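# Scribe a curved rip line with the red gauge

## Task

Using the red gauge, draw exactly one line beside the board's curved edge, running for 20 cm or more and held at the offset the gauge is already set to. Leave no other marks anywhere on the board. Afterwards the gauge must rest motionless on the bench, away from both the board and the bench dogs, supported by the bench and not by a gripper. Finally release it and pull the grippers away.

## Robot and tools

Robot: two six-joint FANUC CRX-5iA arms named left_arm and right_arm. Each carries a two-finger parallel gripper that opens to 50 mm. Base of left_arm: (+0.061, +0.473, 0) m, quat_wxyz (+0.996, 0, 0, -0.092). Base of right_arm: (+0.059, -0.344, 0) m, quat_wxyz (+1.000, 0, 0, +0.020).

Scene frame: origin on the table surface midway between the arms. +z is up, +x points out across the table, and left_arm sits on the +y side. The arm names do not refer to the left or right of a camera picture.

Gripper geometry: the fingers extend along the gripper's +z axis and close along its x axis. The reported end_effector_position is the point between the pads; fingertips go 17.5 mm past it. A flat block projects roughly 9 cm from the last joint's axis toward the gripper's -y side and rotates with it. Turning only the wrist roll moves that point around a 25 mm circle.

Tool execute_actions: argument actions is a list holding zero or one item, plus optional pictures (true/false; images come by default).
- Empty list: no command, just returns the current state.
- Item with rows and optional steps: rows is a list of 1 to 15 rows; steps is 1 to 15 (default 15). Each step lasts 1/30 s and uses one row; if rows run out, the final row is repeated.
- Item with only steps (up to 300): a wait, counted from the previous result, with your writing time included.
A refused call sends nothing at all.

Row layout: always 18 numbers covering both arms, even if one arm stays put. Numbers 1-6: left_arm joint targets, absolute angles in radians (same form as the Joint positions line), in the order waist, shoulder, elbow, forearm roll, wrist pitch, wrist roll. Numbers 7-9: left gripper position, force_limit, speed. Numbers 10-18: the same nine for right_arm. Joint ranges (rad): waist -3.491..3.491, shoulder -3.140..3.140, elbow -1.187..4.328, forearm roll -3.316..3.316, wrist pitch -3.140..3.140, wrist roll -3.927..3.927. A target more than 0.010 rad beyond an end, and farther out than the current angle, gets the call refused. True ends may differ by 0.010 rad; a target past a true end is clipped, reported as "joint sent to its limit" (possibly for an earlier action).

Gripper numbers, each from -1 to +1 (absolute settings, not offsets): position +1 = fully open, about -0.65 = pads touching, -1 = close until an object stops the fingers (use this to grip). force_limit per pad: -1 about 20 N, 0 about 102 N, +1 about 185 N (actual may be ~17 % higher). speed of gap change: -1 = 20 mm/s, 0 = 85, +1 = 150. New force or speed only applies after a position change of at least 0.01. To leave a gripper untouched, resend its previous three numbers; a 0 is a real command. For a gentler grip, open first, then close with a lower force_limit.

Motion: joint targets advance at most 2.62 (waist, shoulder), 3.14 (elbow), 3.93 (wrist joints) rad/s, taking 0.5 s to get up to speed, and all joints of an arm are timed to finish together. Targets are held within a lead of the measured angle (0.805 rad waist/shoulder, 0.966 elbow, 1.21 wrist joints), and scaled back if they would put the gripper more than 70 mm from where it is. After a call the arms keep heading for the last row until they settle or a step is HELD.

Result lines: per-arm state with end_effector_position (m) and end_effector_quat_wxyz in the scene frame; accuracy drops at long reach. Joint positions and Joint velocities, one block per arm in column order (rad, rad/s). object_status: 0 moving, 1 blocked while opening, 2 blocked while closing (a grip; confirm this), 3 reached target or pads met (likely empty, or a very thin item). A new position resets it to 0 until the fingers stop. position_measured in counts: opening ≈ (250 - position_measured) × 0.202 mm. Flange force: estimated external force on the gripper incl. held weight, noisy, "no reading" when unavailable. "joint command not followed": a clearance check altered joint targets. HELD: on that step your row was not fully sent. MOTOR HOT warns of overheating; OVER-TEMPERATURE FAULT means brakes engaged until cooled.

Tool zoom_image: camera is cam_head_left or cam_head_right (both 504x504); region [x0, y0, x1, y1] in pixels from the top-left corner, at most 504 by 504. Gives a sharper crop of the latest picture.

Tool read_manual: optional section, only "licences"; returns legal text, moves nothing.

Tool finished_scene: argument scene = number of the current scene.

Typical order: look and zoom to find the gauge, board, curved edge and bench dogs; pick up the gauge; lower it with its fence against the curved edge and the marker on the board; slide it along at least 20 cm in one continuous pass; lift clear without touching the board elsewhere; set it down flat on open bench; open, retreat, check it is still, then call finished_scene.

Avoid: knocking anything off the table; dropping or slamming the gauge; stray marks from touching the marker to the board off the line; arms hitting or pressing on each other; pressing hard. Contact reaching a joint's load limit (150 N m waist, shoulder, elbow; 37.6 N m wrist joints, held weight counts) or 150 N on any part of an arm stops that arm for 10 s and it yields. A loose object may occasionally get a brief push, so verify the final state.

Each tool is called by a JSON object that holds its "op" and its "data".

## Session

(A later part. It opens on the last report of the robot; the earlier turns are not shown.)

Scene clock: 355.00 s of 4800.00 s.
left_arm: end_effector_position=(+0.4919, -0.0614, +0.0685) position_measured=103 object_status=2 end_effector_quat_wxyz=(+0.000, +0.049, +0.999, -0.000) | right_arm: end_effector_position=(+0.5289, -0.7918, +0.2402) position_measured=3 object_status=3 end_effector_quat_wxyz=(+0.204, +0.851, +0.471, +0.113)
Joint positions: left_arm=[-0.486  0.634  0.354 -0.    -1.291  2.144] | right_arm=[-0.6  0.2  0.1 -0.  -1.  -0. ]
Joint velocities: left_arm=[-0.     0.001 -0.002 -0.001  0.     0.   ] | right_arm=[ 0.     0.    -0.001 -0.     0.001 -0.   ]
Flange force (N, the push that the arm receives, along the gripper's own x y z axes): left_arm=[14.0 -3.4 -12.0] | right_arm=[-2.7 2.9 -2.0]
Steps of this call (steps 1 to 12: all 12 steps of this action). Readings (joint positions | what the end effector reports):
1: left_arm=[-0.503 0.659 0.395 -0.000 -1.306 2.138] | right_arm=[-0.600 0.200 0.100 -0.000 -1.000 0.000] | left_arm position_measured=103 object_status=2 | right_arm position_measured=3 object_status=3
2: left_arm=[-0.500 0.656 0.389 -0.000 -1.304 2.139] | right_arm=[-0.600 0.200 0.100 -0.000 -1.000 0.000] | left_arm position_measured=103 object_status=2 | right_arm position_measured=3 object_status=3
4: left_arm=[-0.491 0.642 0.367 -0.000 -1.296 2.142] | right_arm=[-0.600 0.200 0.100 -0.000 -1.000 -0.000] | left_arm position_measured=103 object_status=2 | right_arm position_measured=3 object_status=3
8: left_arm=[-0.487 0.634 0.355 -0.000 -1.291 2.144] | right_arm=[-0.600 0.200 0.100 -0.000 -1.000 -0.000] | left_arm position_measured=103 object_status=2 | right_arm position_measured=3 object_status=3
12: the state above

Good. Continue at z = 0.0686.

{"op": "execute_actions", "data": {"actions": [{"rows":[[-0.4697,0.6087,0.3143,0,-1.2764,2.1495,-1,-0.4,-0.5,-0.6,0.2,0.1,0,-1.0,0,1,0,0]],"steps":12}], "pictures": false}}

{"op": "execute_actions", "data": {"actions": [{"rows":[[-0.4528,0.5836,0.2752,0,-1.2624,2.1552,-1,-0.4,-0.5,-0.6,0.2,0.1,0,-1.0,0,1,0,0]],"steps":12}], "pictures": false}}

{"op": "execute_actions", "data": {"actions": [{"rows":[[-0.4357,0.5587,0.2368,0,-1.2489,2.1607,-1,-0.4,-0.5,-0.6,0.2,0.1,0,-1.0,0,1,0,0]],"steps":12}]}}

{"op": "zoom_image", "data": {"camera": "cam_head_right", "region": [240,170,320,240]}}

Scene clock: 366.67 s of 4800.00 s.
left_arm: end_effector_position=(+0.4927, -0.0479, +0.0686) position_measured=103 object_status=2 end_effector_quat_wxyz=(-0.000, +0.038, +0.999, -0.000) | right_arm: end_effector_position=(+0.5289, -0.7918, +0.2402) position_measured=3 object_status=3 end_effector_quat_wxyz=(+0.204, +0.851, +0.471, +0.113)
Joint positions: left_arm=[-0.47   0.609  0.314  0.    -1.276  2.149] | right_arm=[-0.6  0.2  0.1 -0.  -1.  -0. ]
Joint velocities: left_arm=[ 0.    -0.001 -0.     0.001  0.     0.002] | right_arm=[-0.001  0.    -0.    -0.    -0.001  0.   ]
Flange force (N, the push that the arm receives, along the gripper's own x y z axes): left_arm=[7.1 -3.4 -7.1] | right_arm=[-2.1 2.7 -1.9]
Steps of this call (steps 1 to 15: the robot went on to your last target; steps 16 to 90: nothing new was sent; then 8.27 s passed at rest; steps 91 to 102: all 12 steps of this action). Readings (joint positions | what the end effector reports):
91: left_arm=[-0.486 0.634 0.353 0.000 -1.291 2.144] | right_arm=[-0.600 0.200 0.100 -0.000 -1.000 0.000] | left_arm position_measured=103 object_status=2 | right_arm position_measured=3 object_status=3
92: left_arm=[-0.484 0.630 0.348 0.000 -1.288 2.145] | right_arm=[-0.600 0.200 0.100 -0.000 -1.000 -0.000] | left_arm position_measured=103 object_status=2 | right_arm position_measured=3 object_status=3
94: left_arm=[-0.475 0.616 0.326 0.000 -1.281 2.148] | right_arm=[-0.600 0.200 0.100 -0.000 -1.000 -0.000] | left_arm position_measured=103 object_status=2 | right_arm position_measured=3 object_status=3
98: left_arm=[-0.470 0.609 0.315 0.000 -1.277 2.149] | right_arm=[-0.600 0.200 0.100 -0.000 -1.000 -0.000] | left_arm position_measured=103 object_status=2 | right_arm position_measured=3 object_status=3
102: the state above

Scene clock: 367.07 s of 4800.00 s.
left_arm: end_effector_position=(+0.4933, -0.0344, +0.0686) position_measured=103 object_status=2 end_effector_quat_wxyz=(-0.000, +0.026, +1.000, -0.000) | right_arm: end_effector_position=(+0.5289, -0.7918, +0.2402) position_measured=3 object_status=3 end_effector_quat_wxyz=(+0.204, +0.851, +0.471, +0.113)
Joint positions: left_arm=[-0.453  0.584  0.275  0.    -1.262  2.155] | right_arm=[-0.6  0.2  0.1 -0.  -1.  -0. ]
Joint velocities: left_arm=[-0.    -0.001 -0.002  0.001  0.    -0.   ] | right_arm=[-0.    -0.    -0.     0.    -0.     0.001]
Flange force (N, the push that the arm receives, along the gripper's own x y z axes): left_arm=[8.3 -0.1 -4.2] | right_arm=[-2.8 4.4 -1.3]
Steps of this call (steps 1 to 12: all 12 steps of this action). Readings (joint positions | what the end effector reports):
1: left_arm=[-0.469 0.608 0.314 0.000 -1.276 2.150] | right_arm=[-0.600 0.200 0.100 -0.000 -1.000 -0.000] | left_arm position_measured=103 object_status=2 | right_arm position_measured=3 object_status=3
2: left_arm=[-0.467 0.605 0.308 0.000 -1.274 2.150] | right_arm=[-0.600 0.200 0.100 -0.000 -1.000 -0.000] | left_arm position_measured=103 object_status=2 | right_arm position_measured=3 object_status=3
4: left_arm=[-0.458 0.591 0.287 0.000 -1.267 2.154] | right_arm=[-0.600 0.200 0.100 -0.000 -1.000 -0.000] | left_arm position_measured=103 object_status=2 | right_arm position_measured=3 object_status=3
8: left_arm=[-0.453 0.584 0.276 0.000 -1.263 2.155] | right_arm=[-0.600 0.200 0.100 -0.000 -1.000 0.000] | left_arm position_measured=103 object_status=2 | right_arm position_measured=3 object_status=3
12: the state above

Scene clock: 367.47 s of 4800.00 s.
left_arm: end_effector_position=(+0.4936, -0.0209, +0.0686) position_measured=103 object_status=2 end_effector_quat_wxyz=(+0.000, +0.015, +1.000, +0.000) | right_arm: end_effector_position=(+0.5289, -0.7918, +0.2402) position_measured=3 object_status=3 end_effector_quat_wxyz=(+0.204, +0.851, +0.471, +0.113)
Joint positions: left_arm=[-0.436  0.559  0.237 -0.    -1.249  2.161] | right_arm=[-0.6  0.2  0.1 -0.  -1.   0. ]
Joint velocities: left_arm=[ 0.    -0.002 -0.001 -0.     0.     0.   ] | right_arm=[-0.001 -0.     0.    -0.001 -0.001  0.   ]
Flange force (N, the push that the arm receives, along the gripper's own x y z axes): left_arm=[6.0 0.9 -3.0] | right_arm=[-1.8 1.0 -0.8]
Steps of this call (steps 1 to 12: all 12 steps of this action). Readings (joint positions | what the end effector reports):
1: left_arm=[-0.453 0.583 0.275 0.000 -1.262 2.155] | right_arm=[-0.600 0.200 0.100 -0.000 -1.000 -0.000] | left_arm position_measured=103 object_status=2 | right_arm position_measured=3 object_status=3
2: left_arm=[-0.450 0.580 0.269 0.000 -1.260 2.156] | right_arm=[-0.600 0.200 0.100 -0.000 -1.000 -0.000] | left_arm position_measured=103 object_status=2 | right_arm position_measured=3 object_status=3
4: left_arm=[-0.440 0.566 0.248 0.000 -1.253 2.159] | right_arm=[-0.600 0.200 0.100 -0.000 -1.000 -0.000] | left_arm position_measured=103 object_status=2 | right_arm position_measured=3 object_status=3
8: left_arm=[-0.436 0.559 0.237 -0.000 -1.249 2.161] | right_arm=[-0.600 0.200 0.100 -0.000 -1.000 -0.000] | left_arm position_measured=103 object_status=2 | right_arm position_measured=3 object_status=3
12: the state above

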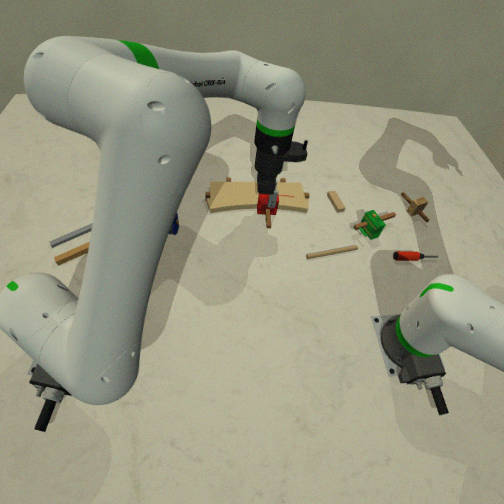

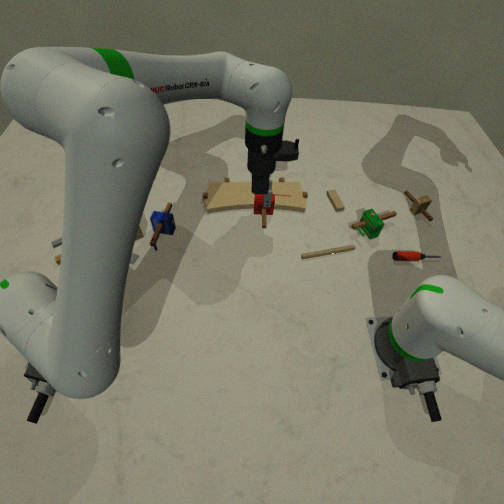

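Region (240, 170, 320, 240) of cam_head_right's 504x504 image, scaled by 6.300, with more detail than that image has; it fills the top 441 rows of this view, and the rest is white.

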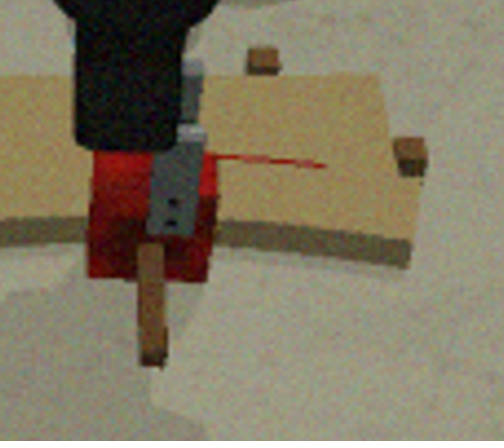

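{"op": "execute_actions", "data": {"actions": [{"rows":[[-0.4178,0.5354,0.1999,0,-1.2353,2.1652,-1,-0.4,-0.5,-0.6,0.2,0.1,0,-1.0,0,1,0,0]],"steps":12}], "pictures": false}}

{"op": "execute_actions", "data": {"actions": [{"rows":[[-0.4,0.5111,0.1631,0,-1.2228,2.1697,-1,-0.4,-0.5,-0.6,0.2,0.1,0,-1.0,0,1,0,0]],"steps":12}], "pictures": false}}

{"op": "execute_actions", "data": {"actions": [{"rows":[[-0.3821,0.4867,0.1263,0,-1.2104,2.1742,-1,-0.4,-0.5,-0.6,0.2,0.1,0,-1.0,0,1,0,0]],"steps":12}], "pictures": false}}

Scene clock: 381.03 s of 4800.00 s.
left_arm: end_effector_position=(+0.4942, -0.0074, +0.0681) position_measured=103 object_status=2 end_effector_quat_wxyz=(+0.000, +0.004, +1.000, -0.000) | right_arm: end_effector_position=(+0.5289, -0.7918, +0.2402) position_measured=3 object_status=3 end_effector_quat_wxyz=(+0.204, +0.851, +0.471, +0.113)
Joint positions: left_arm=[-0.418  0.535  0.2    0.    -1.235  2.165] | right_arm=[-0.6  0.2  0.1 -0.  -1.   0. ]
Joint velocities: left_arm=[ 0.002  0.    -0.001 -0.     0.    -0.001] | right_arm=[ 0.    -0.     0.     0.001 -0.001 -0.   ]
Flange force (N, the push that the arm receives, along the gripper's own x y z axes): left_arm=[19.7 -7.3 -17.3] | right_arm=[-2.6 1.1 -1.4]
Steps of this call (steps 1 to 15: the robot went on to your last target; steps 16 to 90: nothing new was sent; then 10.17 s passed at rest; steps 91 to 102: all 12 steps of this action). Readings (joint positions | what the end effector reports):
91: left_arm=[-0.435 0.558 0.236 -0.000 -1.249 2.161] | right_arm=[-0.600 0.200 0.100 -0.000 -1.000 0.000] | left_arm position_measured=103 object_status=2 | right_arm position_measured=3 object_status=3
92: left_arm=[-0.433 0.555 0.230 -0.000 -1.246 2.161] | right_arm=[-0.600 0.200 0.100 -0.000 -1.000 -0.000] | left_arm position_measured=103 object_status=2 | right_arm position_measured=3 object_status=3
94: left_arm=[-0.423 0.542 0.210 -0.000 -1.239 2.164] | right_arm=[-0.600 0.200 0.100 -0.000 -1.000 -0.000] | left_arm position_measured=103 object_status=2 | right_arm position_measured=3 object_status=3
98: left_arm=[-0.418 0.536 0.200 0.000 -1.235 2.165] | right_arm=[-0.600 0.200 0.100 -0.000 -1.000 0.000] | left_arm position_measured=103 object_status=2 | right_arm position_measured=3 object_status=3
102: the state above

Scene clock: 381.43 s of 4800.00 s.
left_arm: end_effector_position=(+0.4941, +0.0061, +0.0680) position_measured=103 object_status=2 end_effector_quat_wxyz=(-0.000, -0.007, +1.000, -0.000) | right_arm: end_effector_position=(+0.5289, -0.7918, +0.2402) position_measured=3 object_status=3 end_effector_quat_wxyz=(+0.204, +0.851, +0.471, +0.113)
Joint positions: left_arm=[-0.4    0.511  0.163  0.    -1.223  2.17 ] | right_arm=[-0.6  0.2  0.1 -0.  -1.  -0. ]
Joint velocities: left_arm=[ 0.     0.    -0.001  0.001  0.    -0.001] | right_arm=[-0.    -0.     0.     0.     0.001  0.001]
Flange force (N, the push that the arm receives, along the gripper's own x y z axes): left_arm=[22.4 -10.7 -20.8] | right_arm=[-3.1 2.7 -2.2]
Steps of this call (steps 1 to 12: all 12 steps of this action). Readings (joint positions | what the end effector reports):
1: left_arm=[-0.418 0.535 0.199 0.000 -1.235 2.165] | right_arm=[-0.600 0.200 0.100 -0.000 -1.000 -0.000] | left_arm position_measured=103 object_status=2 | right_arm position_measured=3 object_status=3
2: left_arm=[-0.415 0.531 0.194 0.000 -1.233 2.166] | right_arm=[-0.600 0.200 0.100 -0.000 -1.000 0.000] | left_arm position_measured=103 object_status=2 | right_arm position_measured=3 object_status=3
4: left_arm=[-0.405 0.518 0.173 0.000 -1.226 2.168] | right_arm=[-0.600 0.200 0.100 -0.000 -1.000 0.000] | left_arm position_measured=103 object_status=2 | right_arm position_measured=3 object_status=3
8: left_arm=[-0.400 0.511 0.164 0.000 -1.223 2.170] | right_arm=[-0.600 0.200 0.100 -0.000 -1.000 0.000] | left_arm position_measured=103 object_status=2 | right_arm position_measured=3 object_status=3
12: the state above

Scene clock: 381.83 s of 4800.00 s.
left_arm: end_effector_position=(+0.4936, +0.0197, +0.0678) position_measured=103 object_status=2 end_effector_quat_wxyz=(-0.000, -0.019, +1.000, -0.000) | right_arm: end_effector_position=(+0.5289, -0.7918, +0.2402) position_measured=3 object_status=3 end_effector_quat_wxyz=(+0.204, +0.851, +0.471, +0.113)
Joint positions: left_arm=[-0.382  0.487  0.126  0.    -1.21   2.174] | right_arm=[-0.6  0.2  0.1 -0.  -1.  -0. ]
Joint velocities: left_arm=[ 0.    -0.001 -0.002 -0.     0.     0.   ] | right_arm=[-0.    -0.     0.    -0.     0.001 -0.   ]
Flange force (N, the push that the arm receives, along the gripper's own x y z axes): left_arm=[23.5 -14.4 -24.1] | right_arm=[-3.8 3.5 -1.4]
Steps of this call (steps 1 to 12: all 12 steps of this action). Readings (joint positions | what the end effector reports):
1: left_arm=[-0.400 0.511 0.162 0.000 -1.222 2.170] | right_arm=[-0.600 0.200 0.100 -0.000 -1.000 0.000] | left_arm position_measured=103 object_status=2 | right_arm position_measured=3 object_status=3
2: left_arm=[-0.397 0.507 0.157 0.000 -1.220 2.170] | right_arm=[-0.600 0.200 0.100 -0.000 -1.000 -0.000] | left_arm position_measured=103 object_status=2 | right_arm position_measured=3 object_status=3
4: left_arm=[-0.387 0.493 0.136 0.000 -1.214 2.173] | right_arm=[-0.600 0.200 0.100 -0.000 -1.000 0.000] | left_arm position_measured=103 object_status=2 | right_arm position_measured=3 object_status=3
8: left_arm=[-0.382 0.487 0.127 0.000 -1.211 2.174] | right_arm=[-0.600 0.200 0.100 -0.000 -1.000 -0.000] | left_arm position_measured=103 object_status=2 | right_arm position_measured=3 object_status=3
12: the state above

{"op": "execute_actions", "data": {"actions": [{"rows":[[-0.3642,0.4612,0.0902,0,-1.1998,2.1786,-1,-0.4,-0.5,-0.6,0.2,0.1,0,-1.0,0,1,0,0]],"steps":12}], "pictures": false}}

{"op": "execute_actions", "data": {"actions": [{"rows":[[-0.3457,0.4367,0.0547,0,-1.1888,2.1825,-1,-0.4,-0.5,-0.6,0.2,0.1,0,-1.0,0,1,0,0]],"steps":12}], "pictures": false}}

{"op": "execute_actions", "data": {"actions": [{"rows":[[-0.3269,0.4121,0.0196,0,-1.1783,2.186,-1,-0.4,-0.5,-0.6,0.2,0.1,0,-1.0,0,1,0,0]],"steps":12}], "pictures": false}}

Scene clock: 391.10 s of 4800.00 s.
left_arm: end_effector_position=(+0.4924, +0.0334, +0.0682) position_measured=103 object_status=2 end_effector_quat_wxyz=(+0.000, -0.030, +1.000, +0.000) | right_arm: end_effector_position=(+0.5289, -0.7918, +0.2402) position_measured=3 object_status=3 end_effector_quat_wxyz=(+0.204, +0.851, +0.471, +0.113)
Joint positions: left_arm=[-0.364  0.461  0.09  -0.    -1.2    2.179] | right_arm=[-0.6  0.2  0.1 -0.  -1.  -0. ]
Joint velocities: left_arm=[-0.001 -0.001  0.     0.001  0.     0.001] | right_arm=[-0.    -0.     0.    -0.001 -0.001  0.001]
Flange force (N, the push that the arm receives, along the gripper's own x y z axes): left_arm=[15.9 -9.0 -11.1] | right_arm=[-2.2 2.6 -1.6]
Steps of this call (steps 1 to 15: the robot went on to your last target; steps 16 to 90: nothing new was sent; then 5.87 s passed at rest; steps 91 to 102: all 12 steps of this action). Readings (joint positions | what the end effector reports):
91: left_arm=[-0.382 0.486 0.126 -0.000 -1.210 2.174] | right_arm=[-0.600 0.200 0.100 -0.000 -1.000 0.000] | left_arm position_measured=103 object_status=2 | right_arm position_measured=3 object_status=3
92: left_arm=[-0.379 0.482 0.120 -0.000 -1.208 2.175] | right_arm=[-0.600 0.200 0.100 -0.000 -1.000 -0.000] | left_arm position_measured=103 object_status=2 | right_arm position_measured=3 object_status=3
94: left_arm=[-0.369 0.468 0.100 -0.000 -1.203 2.177] | right_arm=[-0.600 0.200 0.100 -0.000 -1.000 -0.000] | left_arm position_measured=103 object_status=2 | right_arm position_measured=3 object_status=3
98: left_arm=[-0.364 0.462 0.091 -0.000 -1.200 2.179] | right_arm=[-0.600 0.200 0.100 -0.000 -1.000 0.000] | left_arm position_measured=103 object_status=2 | right_arm position_measured=3 object_status=3
102: the state above

Scene clock: 391.50 s of 4800.00 s.
left_arm: end_effector_position=(+0.4913, +0.0468, +0.0682) position_measured=103 object_status=2 end_effector_quat_wxyz=(+0.000, -0.041, +0.999, +0.000) | right_arm: end_effector_position=(+0.5289, -0.7918, +0.2402) position_measured=3 object_status=3 end_effector_quat_wxyz=(+0.204, +0.851, +0.471, +0.113)
Joint positions: left_arm=[-0.346  0.437  0.055 -0.    -1.189  2.182] | right_arm=[-0.6  0.2  0.1 -0.  -1.  -0. ]
Joint velocities: left_arm=[-0.001 -0.001 -0.002  0.     0.    -0.001] | right_arm=[-0.     0.    -0.     0.     0.001  0.001]
Flange force (N, the push that the arm receives, along the gripper's own x y z axes): left_arm=[13.4 -5.7 -10.3] | right_arm=[-3.0 4.2 -1.2]
Steps of this call (steps 1 to 12: all 12 steps of this action). Readings (joint positions | what the end effector reports):
1: left_arm=[-0.364 0.461 0.089 -0.000 -1.199 2.179] | right_arm=[-0.600 0.200 0.100 -0.000 -1.000 -0.000] | left_arm position_measured=103 object_status=2 | right_arm position_measured=3 object_status=3
2: left_arm=[-0.361 0.457 0.084 -0.000 -1.198 2.179] | right_arm=[-0.600 0.200 0.100 -0.000 -1.000 -0.000] | left_arm position_measured=103 object_status=2 | right_arm position_measured=3 object_status=3
4: left_arm=[-0.351 0.443 0.064 -0.000 -1.192 2.181] | right_arm=[-0.600 0.200 0.100 -0.000 -1.000 -0.000] | left_arm position_measured=103 object_status=2 | right_arm position_measured=3 object_status=3
8: left_arm=[-0.346 0.437 0.055 -0.000 -1.189 2.182] | right_arm=[-0.600 0.200 0.100 -0.000 -1.000 -0.000] | left_arm position_measured=103 object_status=2 | right_arm position_measured=3 object_status=3
12: the state above

Scene clock: 391.90 s of 4800.00 s.
left_arm: end_effector_position=(+0.4898, +0.0602, +0.0682) position_measured=103 object_status=2 end_effector_quat_wxyz=(-0.000, -0.052, +0.999, -0.000) | right_arm: end_effector_position=(+0.5289, -0.7918, +0.2402) position_measured=3 object_status=3 end_effector_quat_wxyz=(+0.204, +0.851, +0.471, +0.113)
Joint positions: left_arm=[-0.327  0.412  0.02   0.    -1.178  2.186] | right_arm=[-0.6  0.2  0.1 -0.  -1.  -0. ]
Joint velocities: left_arm=[ 0.002 -0.003 -0.001 -0.     0.     0.001] | right_arm=[-0.    -0.     0.    -0.    -0.001  0.001]
Flange force (N, the push that the arm receives, along the gripper's own x y z axes): left_arm=[14.1 -7.2 -11.3] | right_arm=[-3.5 4.6 -1.5]
Steps of this call (steps 1 to 12: all 12 steps of this action). Readings (joint positions | what the end effector reports):
1: left_arm=[-0.345 0.436 0.054 0.000 -1.189 2.183] | right_arm=[-0.600 0.200 0.100 -0.000 -1.000 -0.000] | left_arm position_measured=103 object_status=2 | right_arm position_measured=3 object_status=3
2: left_arm=[-0.342 0.432 0.048 0.000 -1.187 2.183] | right_arm=[-0.600 0.200 0.100 -0.000 -1.000 -0.000] | left_arm position_measured=103 object_status=2 | right_arm position_measured=3 object_status=3
4: left_arm=[-0.332 0.419 0.029 0.000 -1.181 2.185] | right_arm=[-0.600 0.200 0.100 -0.000 -1.000 -0.000] | left_arm position_measured=103 object_status=2 | right_arm position_measured=3 object_status=3
8: left_arm=[-0.327 0.412 0.020 0.000 -1.178 2.186] | right_arm=[-0.600 0.200 0.100 -0.000 -1.000 -0.000] | left_arm position_measured=103 object_status=2 | right_arm position_measured=3 object_status=3
12: the state above

{"op": "execute_actions", "data": {"actions": [{"rows":[[-0.3076,0.3871,-0.0152,0,-1.1685,2.1893,-1,-0.4,-0.5,-0.6,0.2,0.1,0,-1.0,0,1,0,0]],"steps":12}], "pictures": false}}

{"op": "execute_actions", "data": {"actions": [{"rows":[[-0.2879,0.3624,-0.0494,0,-1.159,2.1923,-1,-0.4,-0.5,-0.6,0.2,0.1,0,-1.0,0,1,0,0]],"steps":12}], "pictures": false}}

{"op": "execute_actions", "data": {"actions": [{"rows":[[-0.2678,0.3374,-0.0834,0,-1.15,2.195,-1,-0.4,-0.5,-0.6,0.2,0.1,0,-1.0,0,1,0,0]],"steps":12}], "pictures": false}}

{"op": "execute_actions", "data": {"actions": [{"rows":[[-0.2474,0.312,-0.1176,0,-1.1412,2.1974,-1,-0.4,-0.5,-0.6,0.2,0.1,0,-1.0,0,1,0,0]],"steps":12}]}}

{"op": "zoom_image", "data": {"camera": "cam_head_right", "region": [200,170,310,230]}}

Scene clock: 406.33 s of 4800.00 s.
left_arm: end_effector_position=(+0.4880, +0.0739, +0.0683) position_measured=103 object_status=2 end_effector_quat_wxyz=(+0.000, -0.063, +0.998, +0.000) | right_arm: end_effector_position=(+0.5289, -0.7918, +0.2402) position_measured=3 object_status=3 end_effector_quat_wxyz=(+0.204, +0.851, +0.471, +0.113)
Joint positions: left_arm=[-0.308  0.387 -0.015 -0.    -1.169  2.189] | right_arm=[-0.6  0.2  0.1 -0.  -1.   0. ]
Joint velocities: left_arm=[ 0.001 -0.001 -0.002  0.     0.     0.002] | right_arm=[ 0.    -0.     0.     0.     0.003  0.001]
Flange force (N, the push that the arm receives, along the gripper's own x y z axes): left_arm=[17.0 -4.7 -7.2] | right_arm=[-2.2 3.3 -1.9]
Steps of this call (steps 1 to 15: the robot went on to your last target; steps 16 to 90: nothing new was sent; then 11.03 s passed at rest; steps 91 to 102: all 12 steps of this action). Readings (joint positions | what the end effector reports):
91: left_arm=[-0.327 0.412 0.019 0.000 -1.178 2.186] | right_arm=[-0.600 0.200 0.100 -0.000 -1.000 0.000] | left_arm position_measured=103 object_status=2 | right_arm position_measured=3 object_status=3
92: left_arm=[-0.323 0.408 0.013 -0.000 -1.176 2.187] | right_arm=[-0.600 0.200 0.100 -0.000 -1.000 0.000] | left_arm position_measured=103 object_status=2 | right_arm position_measured=3 object_status=3
94: left_arm=[-0.313 0.394 -0.006 -0.000 -1.171 2.188] | right_arm=[-0.600 0.200 0.100 -0.000 -1.000 0.000] | left_arm position_measured=103 object_status=2 | right_arm position_measured=3 object_status=3
98: left_arm=[-0.308 0.387 -0.015 -0.000 -1.169 2.189] | right_arm=[-0.600 0.200 0.100 -0.000 -1.000 0.000] | left_arm position_measured=103 object_status=2 | right_arm position_measured=3 object_status=3
102: the state above

Scene clock: 406.73 s of 4800.00 s.
left_arm: end_effector_position=(+0.4860, +0.0874, +0.0683) position_measured=103 object_status=2 end_effector_quat_wxyz=(+0.000, -0.075, +0.997, +0.000) | right_arm: end_effector_position=(+0.5289, -0.7918, +0.2402) position_measured=3 object_status=3 end_effector_quat_wxyz=(+0.204, +0.851, +0.471, +0.113)
Joint positions: left_arm=[-0.288  0.362 -0.049 -0.    -1.159  2.192] | right_arm=[-0.6  0.2  0.1 -0.  -1.  -0. ]
Joint velocities: left_arm=[-0.    -0.001 -0.001 -0.001  0.    -0.   ] | right_arm=[-0.    -0.001  0.    -0.001 -0.001 -0.002]
Flange force (N, the push that the arm receives, along the gripper's own x y z axes): left_arm=[18.9 -4.1 -10.6] | right_arm=[-2.2 1.1 -1.7]
Steps of this call (steps 1 to 12: all 12 steps of this action). Readings (joint positions | what the end effector reports):
1: left_arm=[-0.307 0.387 -0.016 -0.000 -1.168 2.189] | right_arm=[-0.600 0.200 0.100 -0.000 -1.000 -0.000] | left_arm position_measured=103 object_status=2 | right_arm position_measured=3 object_status=3
2: left_arm=[-0.304 0.383 -0.022 -0.000 -1.167 2.190] | right_arm=[-0.600 0.200 0.100 -0.000 -1.000 -0.000] | left_arm position_measured=103 object_status=2 | right_arm position_measured=3 object_status=3
4: left_arm=[-0.293 0.369 -0.041 -0.000 -1.162 2.192] | right_arm=[-0.600 0.200 0.100 -0.000 -1.000 -0.000] | left_arm position_measured=103 object_status=2 | right_arm position_measured=3 object_status=3
8: left_arm=[-0.288 0.363 -0.049 -0.000 -1.159 2.192] | right_arm=[-0.600 0.200 0.100 -0.000 -1.000 -0.000] | left_arm position_measured=103 object_status=2 | right_arm position_measured=3 object_status=3
12: the state above

Scene clock: 407.13 s of 4800.00 s.
left_arm: end_effector_position=(+0.4837, +0.1009, +0.0682) position_measured=103 object_status=2 end_effector_quat_wxyz=(+0.000, -0.086, +0.996, -0.000) | right_arm: end_effector_position=(+0.5289, -0.7918, +0.2402) position_measured=3 object_status=3 end_effector_quat_wxyz=(+0.204, +0.851, +0.471, +0.113)
Joint positions: left_arm=[-0.268  0.337 -0.083 -0.    -1.15   2.195] | right_arm=[-0.6  0.2  0.1 -0.  -1.   0. ]
Joint velocities: left_arm=[-0.001  0.    -0.     0.001  0.    -0.   ] | right_arm=[-0.     0.     0.    -0.001 -0.     0.001]
Flange force (N, the push that the arm receives, along the gripper's own x y z axes): left_arm=[18.4 -11.7 -10.8] | right_arm=[-2.9 3.4 -1.7]
Steps of this call (steps 1 to 12: all 12 steps of this action). Readings (joint positions | what the end effector reports):
1: left_arm=[-0.287 0.362 -0.050 -0.000 -1.159 2.192] | right_arm=[-0.600 0.200 0.100 -0.000 -1.000 -0.000] | left_arm position_measured=103 object_status=2 | right_arm position_measured=3 object_status=3
2: left_arm=[-0.284 0.358 -0.056 -0.000 -1.157 2.193] | right_arm=[-0.600 0.200 0.100 -0.000 -1.000 0.000] | left_arm position_measured=103 object_status=2 | right_arm position_measured=3 object_status=3
4: left_arm=[-0.273 0.344 -0.075 -0.000 -1.152 2.194] | right_arm=[-0.600 0.200 0.100 -0.000 -1.000 -0.000] | left_arm position_measured=103 object_status=2 | right_arm position_measured=3 object_status=3
8: left_arm=[-0.268 0.338 -0.083 -0.000 -1.150 2.195] | right_arm=[-0.600 0.200 0.100 -0.000 -1.000 0.000] | left_arm position_measured=103 object_status=2 | right_arm position_measured=3 object_status=3
12: the state above

Scene clock: 407.53 s of 4800.00 s.
left_arm: end_effector_position=(+0.4809, +0.1144, +0.0681) position_measured=103 object_status=2 end_effector_quat_wxyz=(-0.000, -0.097, +0.995, -0.000) | right_arm: end_effector_position=(+0.5289, -0.7918, +0.2402) position_measured=3 object_status=3 end_effector_quat_wxyz=(+0.204, +0.851, +0.471, +0.113)
Joint positions: left_arm=[-0.247  0.312 -0.118  0.    -1.141  2.197] | right_arm=[-0.6  0.2  0.1 -0.  -1.  -0. ]
Joint velocities: left_arm=[ 0.001 -0.    -0.003  0.     0.    -0.   ] | right_arm=[ 0.     0.001 -0.     0.    -0.001  0.   ]
Flange force (N, the push that the arm receives, along the gripper's own x y z axes): left_arm=[19.8 -7.3 -11.5] | right_arm=[-3.8 4.4 -1.3]
Steps of this call (steps 1 to 12: all 12 steps of this action). Readings (joint positions | what the end effector reports):
1: left_arm=[-0.267 0.337 -0.084 0.000 -1.150 2.195] | right_arm=[-0.600 0.200 0.100 -0.000 -1.000 0.000] | left_arm position_measured=103 object_status=2 | right_arm position_measured=3 object_status=3
2: left_arm=[-0.264 0.333 -0.090 0.000 -1.148 2.195] | right_arm=[-0.600 0.200 0.100 -0.000 -1.000 -0.000] | left_arm position_measured=103 object_status=2 | right_arm position_measured=3 object_status=3
4: left_arm=[-0.253 0.319 -0.109 0.000 -1.144 2.197] | right_arm=[-0.600 0.200 0.100 -0.000 -1.000 0.000] | left_arm position_measured=103 object_status=2 | right_arm position_measured=3 object_status=3
8: left_arm=[-0.248 0.312 -0.117 0.000 -1.141 2.197] | right_arm=[-0.600 0.200 0.100 -0.000 -1.000 0.000] | left_arm position_measured=103 object_status=2 | right_arm position_measured=3 object_status=3
12: the state above

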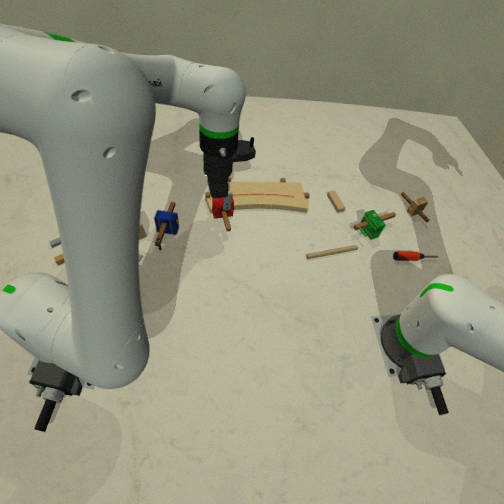

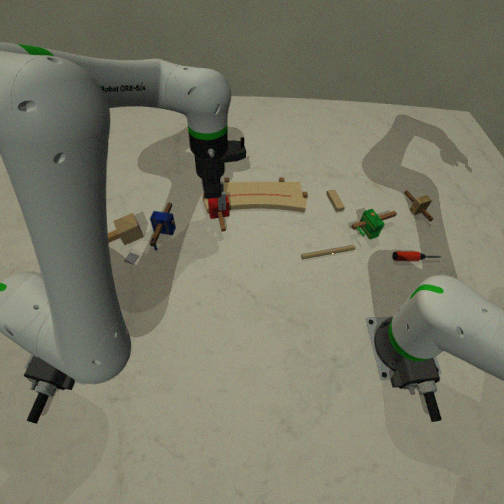

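Region (200, 170, 310, 230) of cam_head_right's 504x504 image, scaled by 4.582, with more detail than that image has; it fills the top 275 rows of this view, and the rest is white.

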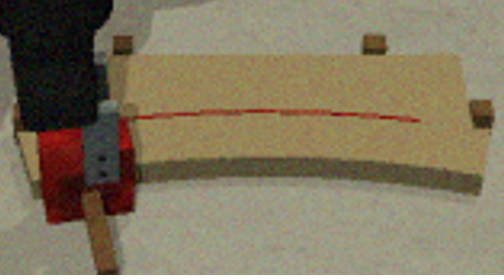

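{"op": "execute_actions", "data": {"actions": [{"rows":[[-0.2474,0.2945,-0.0955,0,-1.1808,2.1974,-1,-0.4,-0.5,-0.6,0.2,0.1,0,-1.0,0,1,0,0]],"steps":12}], "pictures": false}}

{"op": "execute_actions", "data": {"actions": [{"rows":[[-0.519,0.0813,-0.3523,0,-1.137,2.274,-1,-0.4,-0.5,-0.6,0.2,0.1,0,-1.0,0,1,0,0]]}], "pictures": false}}

{"op": "execute_actions", "data": {"actions": [{"steps":10}], "pictures": false}}

{"op": "execute_actions", "data": {"actions": [{"rows":[[-0.519,0.1069,-0.3813,0,-1.0826,2.274,-1,-0.4,-0.5,-0.6,0.2,0.1,0,-1.0,0,1,0,0]]}], "pictures": false}}

{"op": "execute_actions", "data": {"actions": [{"rows":[[-0.519,0.1093,-0.3838,0,-1.0777,2.274,-1,-0.4,-0.5,-0.6,0.2,0.1,0,-1.0,0,1,0,0]],"steps":10}]}}

Scene clock: 424.97 s of 4800.00 s.
left_arm: end_effector_position=(+0.4809, +0.1146, +0.0858) position_measured=103 object_status=2 end_effector_quat_wxyz=(-0.000, -0.097, +0.995, +0.000) | right_arm: end_effector_position=(+0.5289, -0.7918, +0.2402) position_measured=3 object_status=3 end_effector_quat_wxyz=(+0.204, +0.851, +0.471, +0.113)
Joint positions: left_arm=[-0.247  0.295 -0.096 -0.    -1.181  2.197] | right_arm=[-0.6  0.2  0.1 -0.  -1.  -0. ]
Joint velocities: left_arm=[ 0.001  0.     0.     0.    -0.001 -0.   ] | right_arm=[ 0.     0.     0.    -0.    -0.     0.001]
Flange force (N, the push that the arm receives, along the gripper's own x y z axes): left_arm=[2.8 1.0 1.6] | right_arm=[-2.9 3.3 -1.4]
Steps of this call (steps 1 to 15: the robot went on to your last target; steps 16 to 90: nothing new was sent; then 14.03 s passed at rest; steps 91 to 102: all 12 steps of this action). Readings (joint positions | what the end effector reports):
91: left_arm=[-0.247 0.312 -0.117 -0.000 -1.142 2.197] | right_arm=[-0.600 0.200 0.100 -0.000 -1.000 0.000] | left_arm position_measured=103 object_status=2 | right_arm position_measured=3 object_status=3
92: left_arm=[-0.247 0.309 -0.114 -0.001 -1.149 2.197] | right_arm=[-0.600 0.200 0.100 -0.000 -1.000 -0.000] | left_arm position_measured=103 object_status=2 | right_arm position_measured=3 object_status=3
94: left_arm=[-0.247 0.299 -0.101 -0.001 -1.171 2.197] | right_arm=[-0.600 0.200 0.100 -0.000 -1.000 -0.000] | left_arm position_measured=103 object_status=2 | right_arm position_measured=3 object_status=3
98: left_arm=[-0.247 0.295 -0.096 -0.000 -1.180 2.197] | right_arm=[-0.600 0.200 0.100 -0.000 -1.000 -0.000] | left_arm position_measured=103 object_status=2 | right_arm position_measured=3 object_status=3
102: the state above

Scene clock: 425.47 s of 4800.00 s.
left_arm: end_effector_position=(+0.3107, +0.0755, +0.0856) position_measured=103 object_status=2 end_effector_quat_wxyz=(+0.000, -0.006, +1.000, -0.000) | right_arm: end_effector_position=(+0.5289, -0.7918, +0.2402) position_measured=3 object_status=3 end_effector_quat_wxyz=(+0.204, +0.851, +0.471, +0.113)
Joint positions: left_arm=[-0.503  0.094 -0.337  0.    -1.14   2.269] | right_arm=[-0.6  0.2  0.1 -0.  -1.  -0. ]
Joint velocities: left_arm=[-0.34  -0.269 -0.321 -0.     0.054  0.097] | right_arm=[ 0.001  0.     0.    -0.    -0.    -0.   ]
Flange force (N, the push that the arm receives, along the gripper's own x y z axes): left_arm=[28.0 7.9 -0.4] | right_arm=[-3.4 3.6 -1.5]
Steps of this call (steps 1 to 15: all 15 steps of this action). Readings (joint positions | what the end effector reports):
1: left_arm=[-0.248 0.294 -0.096 -0.000 -1.181 2.198] | right_arm=[-0.600 0.200 0.100 -0.000 -1.000 -0.000] | left_arm position_measured=103 object_status=2 | right_arm position_measured=3 object_status=3
2: left_arm=[-0.252 0.290 -0.100 -0.000 -1.180 2.199] | right_arm=[-0.600 0.200 0.100 -0.000 -1.000 -0.000] | left_arm position_measured=103 object_status=2 | right_arm position_measured=3 object_status=3
4: left_arm=[-0.279 0.270 -0.126 -0.000 -1.175 2.206] | right_arm=[-0.600 0.200 0.100 -0.000 -1.000 -0.000] | left_arm position_measured=103 object_status=2 | right_arm position_measured=3 object_status=3
8: left_arm=[-0.366 0.201 -0.208 0.000 -1.161 2.231] | right_arm=[-0.600 0.200 0.100 -0.000 -1.000 -0.000] | left_arm position_measured=103 object_status=2 | right_arm position_measured=3 object_status=3
15: the state above

Scene clock: 425.80 s of 4800.00 s.
left_arm: end_effector_position=(+0.3000, +0.0751, +0.0850) position_measured=103 object_status=2 end_effector_quat_wxyz=(+0.000, -0.000, +1.000, -0.000) | right_arm: end_effector_position=(+0.5289, -0.7918, +0.2402) position_measured=3 object_status=3 end_effector_quat_wxyz=(+0.204, +0.851, +0.471, +0.113)
Joint positions: left_arm=[-0.519  0.081 -0.352  0.    -1.137  2.274] | right_arm=[-0.6  0.2  0.1 -0.  -1.  -0. ]
Joint velocities: left_arm=[-0.001 -0.001 -0.    -0.     0.    -0.001] | right_arm=[ 0.     0.    -0.     0.     0.001  0.001]
Flange force (N, the push that the arm receives, along the gripper's own x y z axes): left_arm=[1.2 2.9 2.2] | right_arm=[-1.9 2.6 -1.9]
Steps of this call (steps 1 to 10: the robot went on to your last target). Readings (joint positions | what the end effector reports):
1: left_arm=[-0.512 0.087 -0.346 0.000 -1.138 2.272] | right_arm=[-0.600 0.200 0.100 -0.000 -1.000 -0.000] | left_arm position_measured=103 object_status=2 | right_arm position_measured=3 object_status=3
2: left_arm=[-0.517 0.083 -0.350 0.000 -1.137 2.273] | right_arm=[-0.600 0.200 0.100 -0.000 -1.000 0.000] | left_arm position_measured=103 object_status=2 | right_arm position_measured=3 object_status=3
4: left_arm=[-0.518 0.082 -0.352 0.000 -1.137 2.274] | right_arm=[-0.600 0.200 0.100 -0.000 -1.000 -0.000] | left_arm position_measured=103 object_status=2 | right_arm position_measured=3 object_status=3
8: left_arm=[-0.519 0.081 -0.352 0.000 -1.137 2.274] | right_arm=[-0.600 0.200 0.100 -0.000 -1.000 0.000] | left_arm position_measured=103 object_status=2 | right_arm position_measured=3 object_status=3
10: the state above

Scene clock: 426.30 s of 4800.00 s.
left_arm: end_effector_position=(+0.3000, +0.0752, +0.0630) position_measured=103 object_status=2 end_effector_quat_wxyz=(+0.000, +0.000, +1.000, -0.000) | right_arm: end_effector_position=(+0.5289, -0.7918, +0.2402) position_measured=3 object_status=3 end_effector_quat_wxyz=(+0.204, +0.851, +0.471, +0.113)
Joint positions: left_arm=[-0.519  0.107 -0.381  0.    -1.083  2.274] | right_arm=[-0.6  0.2  0.1 -0.  -1.  -0. ]
Joint velocities: left_arm=[ 0.    -0.    -0.001 -0.     0.     0.   ] | right_arm=[ 0.     0.001  0.    -0.001  0.001 -0.001]
Flange force (N, the push that the arm receives, along the gripper's own x y z axes): left_arm=[3.0 4.2 1.8] | right_arm=[-2.8 4.6 -1.5]
Steps of this call (steps 1 to 15: all 15 steps of this action). Readings (joint positions | what the end effector reports):
1: left_arm=[-0.519 0.082 -0.353 0.000 -1.136 2.274] | right_arm=[-0.600 0.200 0.100 -0.000 -1.000 -0.000] | left_arm position_measured=103 object_status=2 | right_arm position_measured=3 object_status=3
2: left_arm=[-0.519 0.085 -0.356 0.000 -1.129 2.274] | right_arm=[-0.600 0.200 0.100 -0.000 -1.000 0.000] | left_arm position_measured=103 object_status=2 | right_arm position_measured=3 object_status=3
4: left_arm=[-0.519 0.099 -0.372 0.000 -1.100 2.274] | right_arm=[-0.600 0.200 0.100 -0.000 -1.000 -0.000] | left_arm position_measured=103 object_status=2 | right_arm position_measured=3 object_status=3
8: left_arm=[-0.519 0.106 -0.381 0.000 -1.083 2.274] | right_arm=[-0.600 0.200 0.100 -0.000 -1.000 -0.000] | left_arm position_measured=103 object_status=2 | right_arm position_measured=3 object_status=3
15: the state above

Scene clock: 426.63 s of 4800.00 s.
left_arm: end_effector_position=(+0.3001, +0.0751, +0.0612) position_measured=103 object_status=2 end_effector_quat_wxyz=(+0.000, +0.000, +1.000, -0.000) | right_arm: end_effector_position=(+0.5289, -0.7918, +0.2402) position_measured=3 object_status=3 end_effector_quat_wxyz=(+0.204, +0.851, +0.471, +0.113)
Joint positions: left_arm=[-0.519  0.109 -0.384 -0.    -1.078  2.274] | right_arm=[-0.6  0.2  0.1 -0.  -1.  -0. ]
Joint velocities: left_arm=[ 0.001  0.002  0.    -0.001  0.    -0.   ] | right_arm=[ 0.     0.    -0.     0.001  0.001  0.   ]
Flange force (N, the push that the arm receives, along the gripper's own x y z axes): left_arm=[-2.3 19.5 -58.1] | right_arm=[-2.2 1.0 -1.5]
Steps of this call (steps 1 to 10: all 10 steps of this action). Readings (joint positions | what the end effector reports):
1: left_arm=[-0.519 0.107 -0.381 0.000 -1.082 2.274] | right_arm=[-0.600 0.200 0.100 -0.000 -1.000 -0.000] | left_arm position_measured=103 object_status=2 | right_arm position_measured=3 object_status=3
2: left_arm=[-0.519 0.108 -0.382 -0.000 -1.080 2.274] | right_arm=[-0.600 0.200 0.100 -0.000 -1.000 0.000] | left_arm position_measured=103 object_status=2 | right_arm position_measured=3 object_status=3
4: left_arm=[-0.519 0.109 -0.383 -0.000 -1.079 2.274] | right_arm=[-0.600 0.200 0.100 -0.000 -1.000 -0.000] | left_arm position_measured=103 object_status=2 | right_arm position_measured=3 object_status=3
8: left_arm=[-0.519 0.109 -0.384 -0.000 -1.078 2.274] | right_arm=[-0.600 0.200 0.100 -0.000 -1.000 0.000] | left_arm position_measured=103 object_status=2 | right_arm position_measured=3 object_status=3
10: the state above

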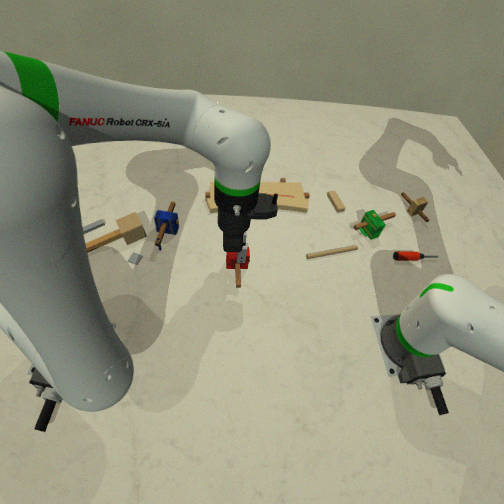

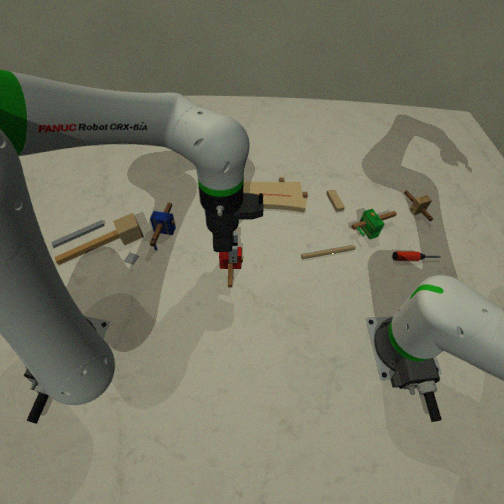

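{"op": "execute_actions", "data": {"actions": [{"rows":[[-0.519,0.1075,-0.3819,0,-1.0814,2.274,1,-0.4,-0.5,-0.6,0.2,0.1,0,-1.0,0,1,0,0]],"steps":12}], "pictures": false}}

{"op": "execute_actions", "data": {"actions": [{"rows":[[-0.519,0.01,-0.22,0,-1.34,2.274,1,-0.4,-0.5,-0.6,0.2,0.1,0,-1.0,0,1,0,0]]}], "pictures": false}}

{"op": "execute_actions", "data": {"actions": [{"rows":[[0.4,-0.1,-0.1,0,-1.57,2.274,1,-0.4,-0.5,-0.6,0.2,0.1,0,-1.0,0,1,0,0]]}], "pictures": false}}

{"op": "execute_actions", "data": {"actions": [{"steps":30}]}}

{"op": "zoom_image", "data": {"camera": "cam_head_right", "region": [190,170,320,300]}}

Scene clock: 436.33 s of 4800.00 s.
left_arm: end_effector_position=(+0.3000, +0.0752, +0.0624) position_measured=4 object_status=0 end_effector_quat_wxyz=(-0.000, +0.000, +1.000, +0.000) | right_arm: end_effector_position=(+0.5289, -0.7918, +0.2402) position_measured=3 object_status=3 end_effector_quat_wxyz=(+0.204, +0.851, +0.471, +0.113)
Joint positions: left_arm=[-0.519  0.108 -0.382  0.    -1.081  2.274] | right_arm=[-0.6  0.2  0.1 -0.  -1.  -0. ]
Joint velocities: left_arm=[0.002 0.001 0.    0.001 0.    0.   ] | right_arm=[ 0.     0.     0.    -0.001  0.001 -0.   ]
Flange force (N, the push that the arm receives, along the gripper's own x y z axes): left_arm=[2.3 2.3 0.4] | right_arm=[-3.3 2.6 -1.6]
Steps of this call (steps 1 to 15: the robot went on to your last target; steps 16 to 90: nothing new was sent; then 6.30 s passed at rest; steps 91 to 102: all 12 steps of this action). Readings (joint positions | what the end effector reports):
91: left_arm=[-0.519 0.109 -0.384 0.000 -1.078 2.274] | right_arm=[-0.600 0.200 0.100 -0.000 -1.000 -0.000] | left_arm position_measured=97 object_status=0 | right_arm position_measured=3 object_status=3
92: left_arm=[-0.519 0.109 -0.384 0.000 -1.079 2.274] | right_arm=[-0.600 0.200 0.100 -0.000 -1.000 0.000] | left_arm position_measured=88 object_status=0 | right_arm position_measured=3 object_status=3
94: left_arm=[-0.519 0.109 -0.383 0.000 -1.081 2.274] | right_arm=[-0.600 0.200 0.100 -0.000 -1.000 -0.000] | left_arm position_measured=71 object_status=0 | right_arm position_measured=3 object_status=3
98: left_arm=[-0.519 0.108 -0.382 0.000 -1.081 2.274] | right_arm=[-0.600 0.200 0.100 -0.000 -1.000 -0.000] | left_arm position_measured=36 object_status=0 | right_arm position_measured=3 object_status=3
102: the state above

Scene clock: 436.83 s of 4800.00 s.
left_arm: end_effector_position=(+0.2996, +0.0755, +0.1687) position_measured=3 object_status=3 end_effector_quat_wxyz=(+0.000, +0.000, +1.000, -0.000) | right_arm: end_effector_position=(+0.5289, -0.7918, +0.2402) position_measured=3 object_status=3 end_effector_quat_wxyz=(+0.204, +0.851, +0.471, +0.113)
Joint positions: left_arm=[-0.519  0.01  -0.22   0.    -1.34   2.274] | right_arm=[-0.6  0.2  0.1 -0.  -1.  -0. ]
Joint velocities: left_arm=[-0.001 -0.     0.004  0.001 -0.007 -0.   ] | right_arm=[-0.    -0.    -0.    -0.     0.     0.001]
Flange force (N, the push that the arm receives, along the gripper's own x y z axes): left_arm=[0.0 -2.2 -0.6] | right_arm=[-3.3 4.0 -1.9]
Steps of this call (steps 1 to 15: all 15 steps of this action). Readings (joint positions | what the end effector reports):
1: left_arm=[-0.519 0.107 -0.381 0.000 -1.082 2.274] | right_arm=[-0.600 0.200 0.100 -0.000 -1.000 -0.000] | left_arm position_measured=3 object_status=0 | right_arm position_measured=3 object_status=3
2: left_arm=[-0.519 0.105 -0.377 0.000 -1.090 2.274] | right_arm=[-0.600 0.200 0.100 -0.000 -1.000 -0.000] | left_arm position_measured=3 object_status=0 | right_arm position_measured=3 object_status=3
4: left_arm=[-0.519 0.090 -0.352 0.000 -1.130 2.274] | right_arm=[-0.600 0.200 0.100 -0.000 -1.000 -0.000] | left_arm position_measured=3 object_status=0 | right_arm position_measured=3 object_status=3
8: left_arm=[-0.519 0.037 -0.265 0.000 -1.267 2.274] | right_arm=[-0.600 0.200 0.100 -0.000 -1.000 -0.000] | left_arm position_measured=3 object_status=3 | right_arm position_measured=3 object_status=3
15: the state above

Scene clock: 437.33 s of 4800.00 s.
left_arm: end_effector_position=(+0.4083, +0.1805, +0.2057) position_measured=3 object_status=3 end_effector_quat_wxyz=(+0.000, -0.168, +0.986, -0.000) | right_arm: end_effector_position=(+0.5289, -0.7918, +0.2402) position_measured=3 object_status=3 end_effector_quat_wxyz=(+0.204, +0.851, +0.471, +0.113)
Joint positions: left_arm=[-0.182 -0.032 -0.174  0.    -1.428  2.274] | right_arm=[-0.6  0.2  0.1 -0.  -1.  -0. ]
Joint velocities: left_arm=[ 0.837 -0.097  0.106 -0.001 -0.203 -0.001] | right_arm=[-0.    -0.    -0.001  0.     0.    -0.001]
Flange force (N, the push that the arm receives, along the gripper's own x y z axes): left_arm=[0.7 -0.6 2.7] | right_arm=[-3.3 4.5 -0.9]
Steps of this call (steps 1 to 15: all 15 steps of this action). Readings (joint positions | what the end effector reports):
1: left_arm=[-0.519 0.010 -0.220 0.000 -1.340 2.274] | right_arm=[-0.600 0.200 0.100 -0.000 -1.000 -0.000] | left_arm position_measured=3 object_status=3 | right_arm position_measured=3 object_status=3
2: left_arm=[-0.514 0.009 -0.219 0.000 -1.342 2.274] | right_arm=[-0.600 0.200 0.100 -0.000 -1.000 -0.000] | left_arm position_measured=3 object_status=3 | right_arm position_measured=3 object_status=3
4: left_arm=[-0.487 0.006 -0.215 0.000 -1.349 2.274] | right_arm=[-0.600 0.200 0.100 -0.000 -1.000 -0.000] | left_arm position_measured=3 object_status=3 | right_arm position_measured=3 object_status=3
8: left_arm=[-0.379 -0.009 -0.200 0.000 -1.379 2.274] | right_arm=[-0.600 0.200 0.100 -0.000 -1.000 -0.000] | left_arm position_measured=3 object_status=3 | right_arm position_measured=3 object_status=3
15: the state above

Scene clock: 438.33 s of 4800.00 s.
left_arm: end_effector_position=(+0.4890, +0.4144, +0.2650) position_measured=3 object_status=3 end_effector_quat_wxyz=(+0.000, -0.443, +0.896, -0.000) | right_arm: end_effector_position=(+0.5289, -0.7918, +0.2402) position_measured=3 object_status=3 end_effector_quat_wxyz=(+0.204, +0.851, +0.471, +0.113)
Joint positions: left_arm=[ 0.4   -0.1   -0.1    0.    -1.57   2.274] | right_arm=[-0.6  0.2  0.1 -0.  -1.  -0. ]
Joint velocities: left_arm=[-0.    -0.002 -0.    -0.    -0.     0.   ] | right_arm=[ 0.     0.    -0.    -0.001  0.    -0.   ]
Flange force (N, the push that the arm receives, along the gripper's own x y z axes): left_arm=[2.0 -0.4 2.8] | right_arm=[-3.2 4.3 -1.5]
Steps of this call (steps 1 to 30: the robot went on to your last target). Readings (joint positions | what the end effector reports):
1: left_arm=[-0.153 -0.035 -0.171 0.000 -1.434 2.274] | right_arm=[-0.600 0.200 0.100 -0.000 -1.000 0.000] | left_arm position_measured=3 object_status=3 | right_arm position_measured=3 object_status=3
2: left_arm=[-0.125 -0.038 -0.167 0.000 -1.441 2.274] | right_arm=[-0.600 0.200 0.100 -0.000 -1.000 -0.000] | left_arm position_measured=3 object_status=3 | right_arm position_measured=3 object_status=3
4: left_arm=[-0.068 -0.045 -0.160 0.000 -1.455 2.274] | right_arm=[-0.600 0.200 0.100 -0.000 -1.000 -0.000] | left_arm position_measured=3 object_status=3 | right_arm position_measured=3 object_status=3
8: left_arm=[0.046 -0.058 -0.145 0.000 -1.483 2.274] | right_arm=[-0.600 0.200 0.100 -0.000 -1.000 -0.000] | left_arm position_measured=3 object_status=3 | right_arm position_measured=3 object_status=3
30: the state above

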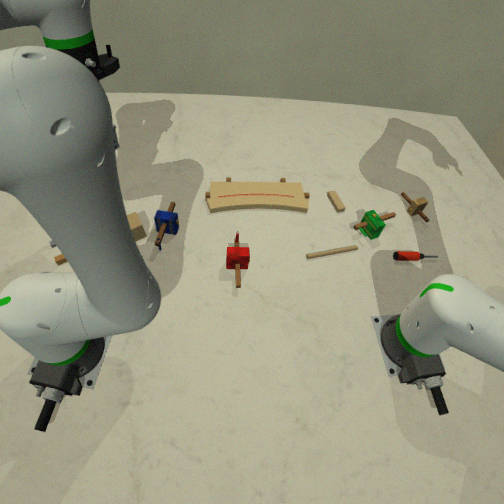

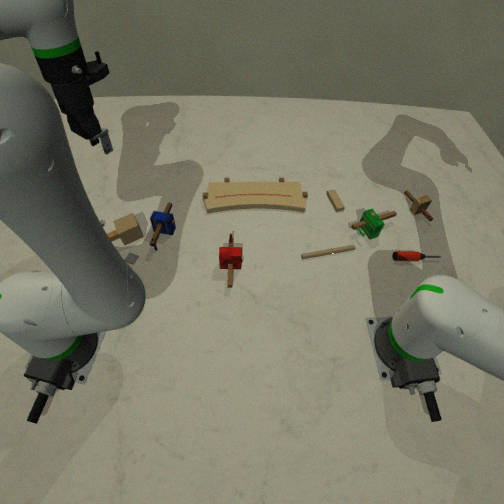

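Region (190, 170, 320, 300) of cam_head_right's 504x504 image, scaled by 3.877, with more detail than that image has.

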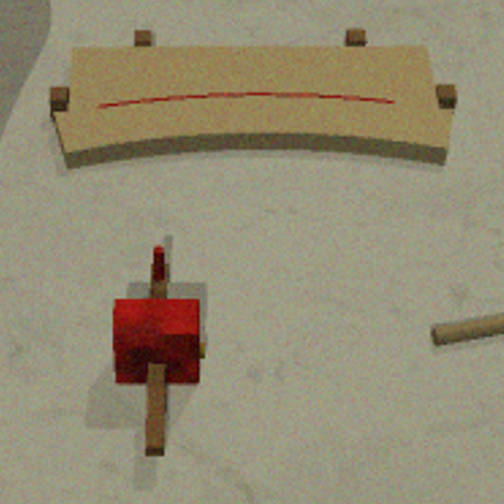

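{"op": "finished_scene", "data": {"scene": 1}}

The scene is finished: the task was done.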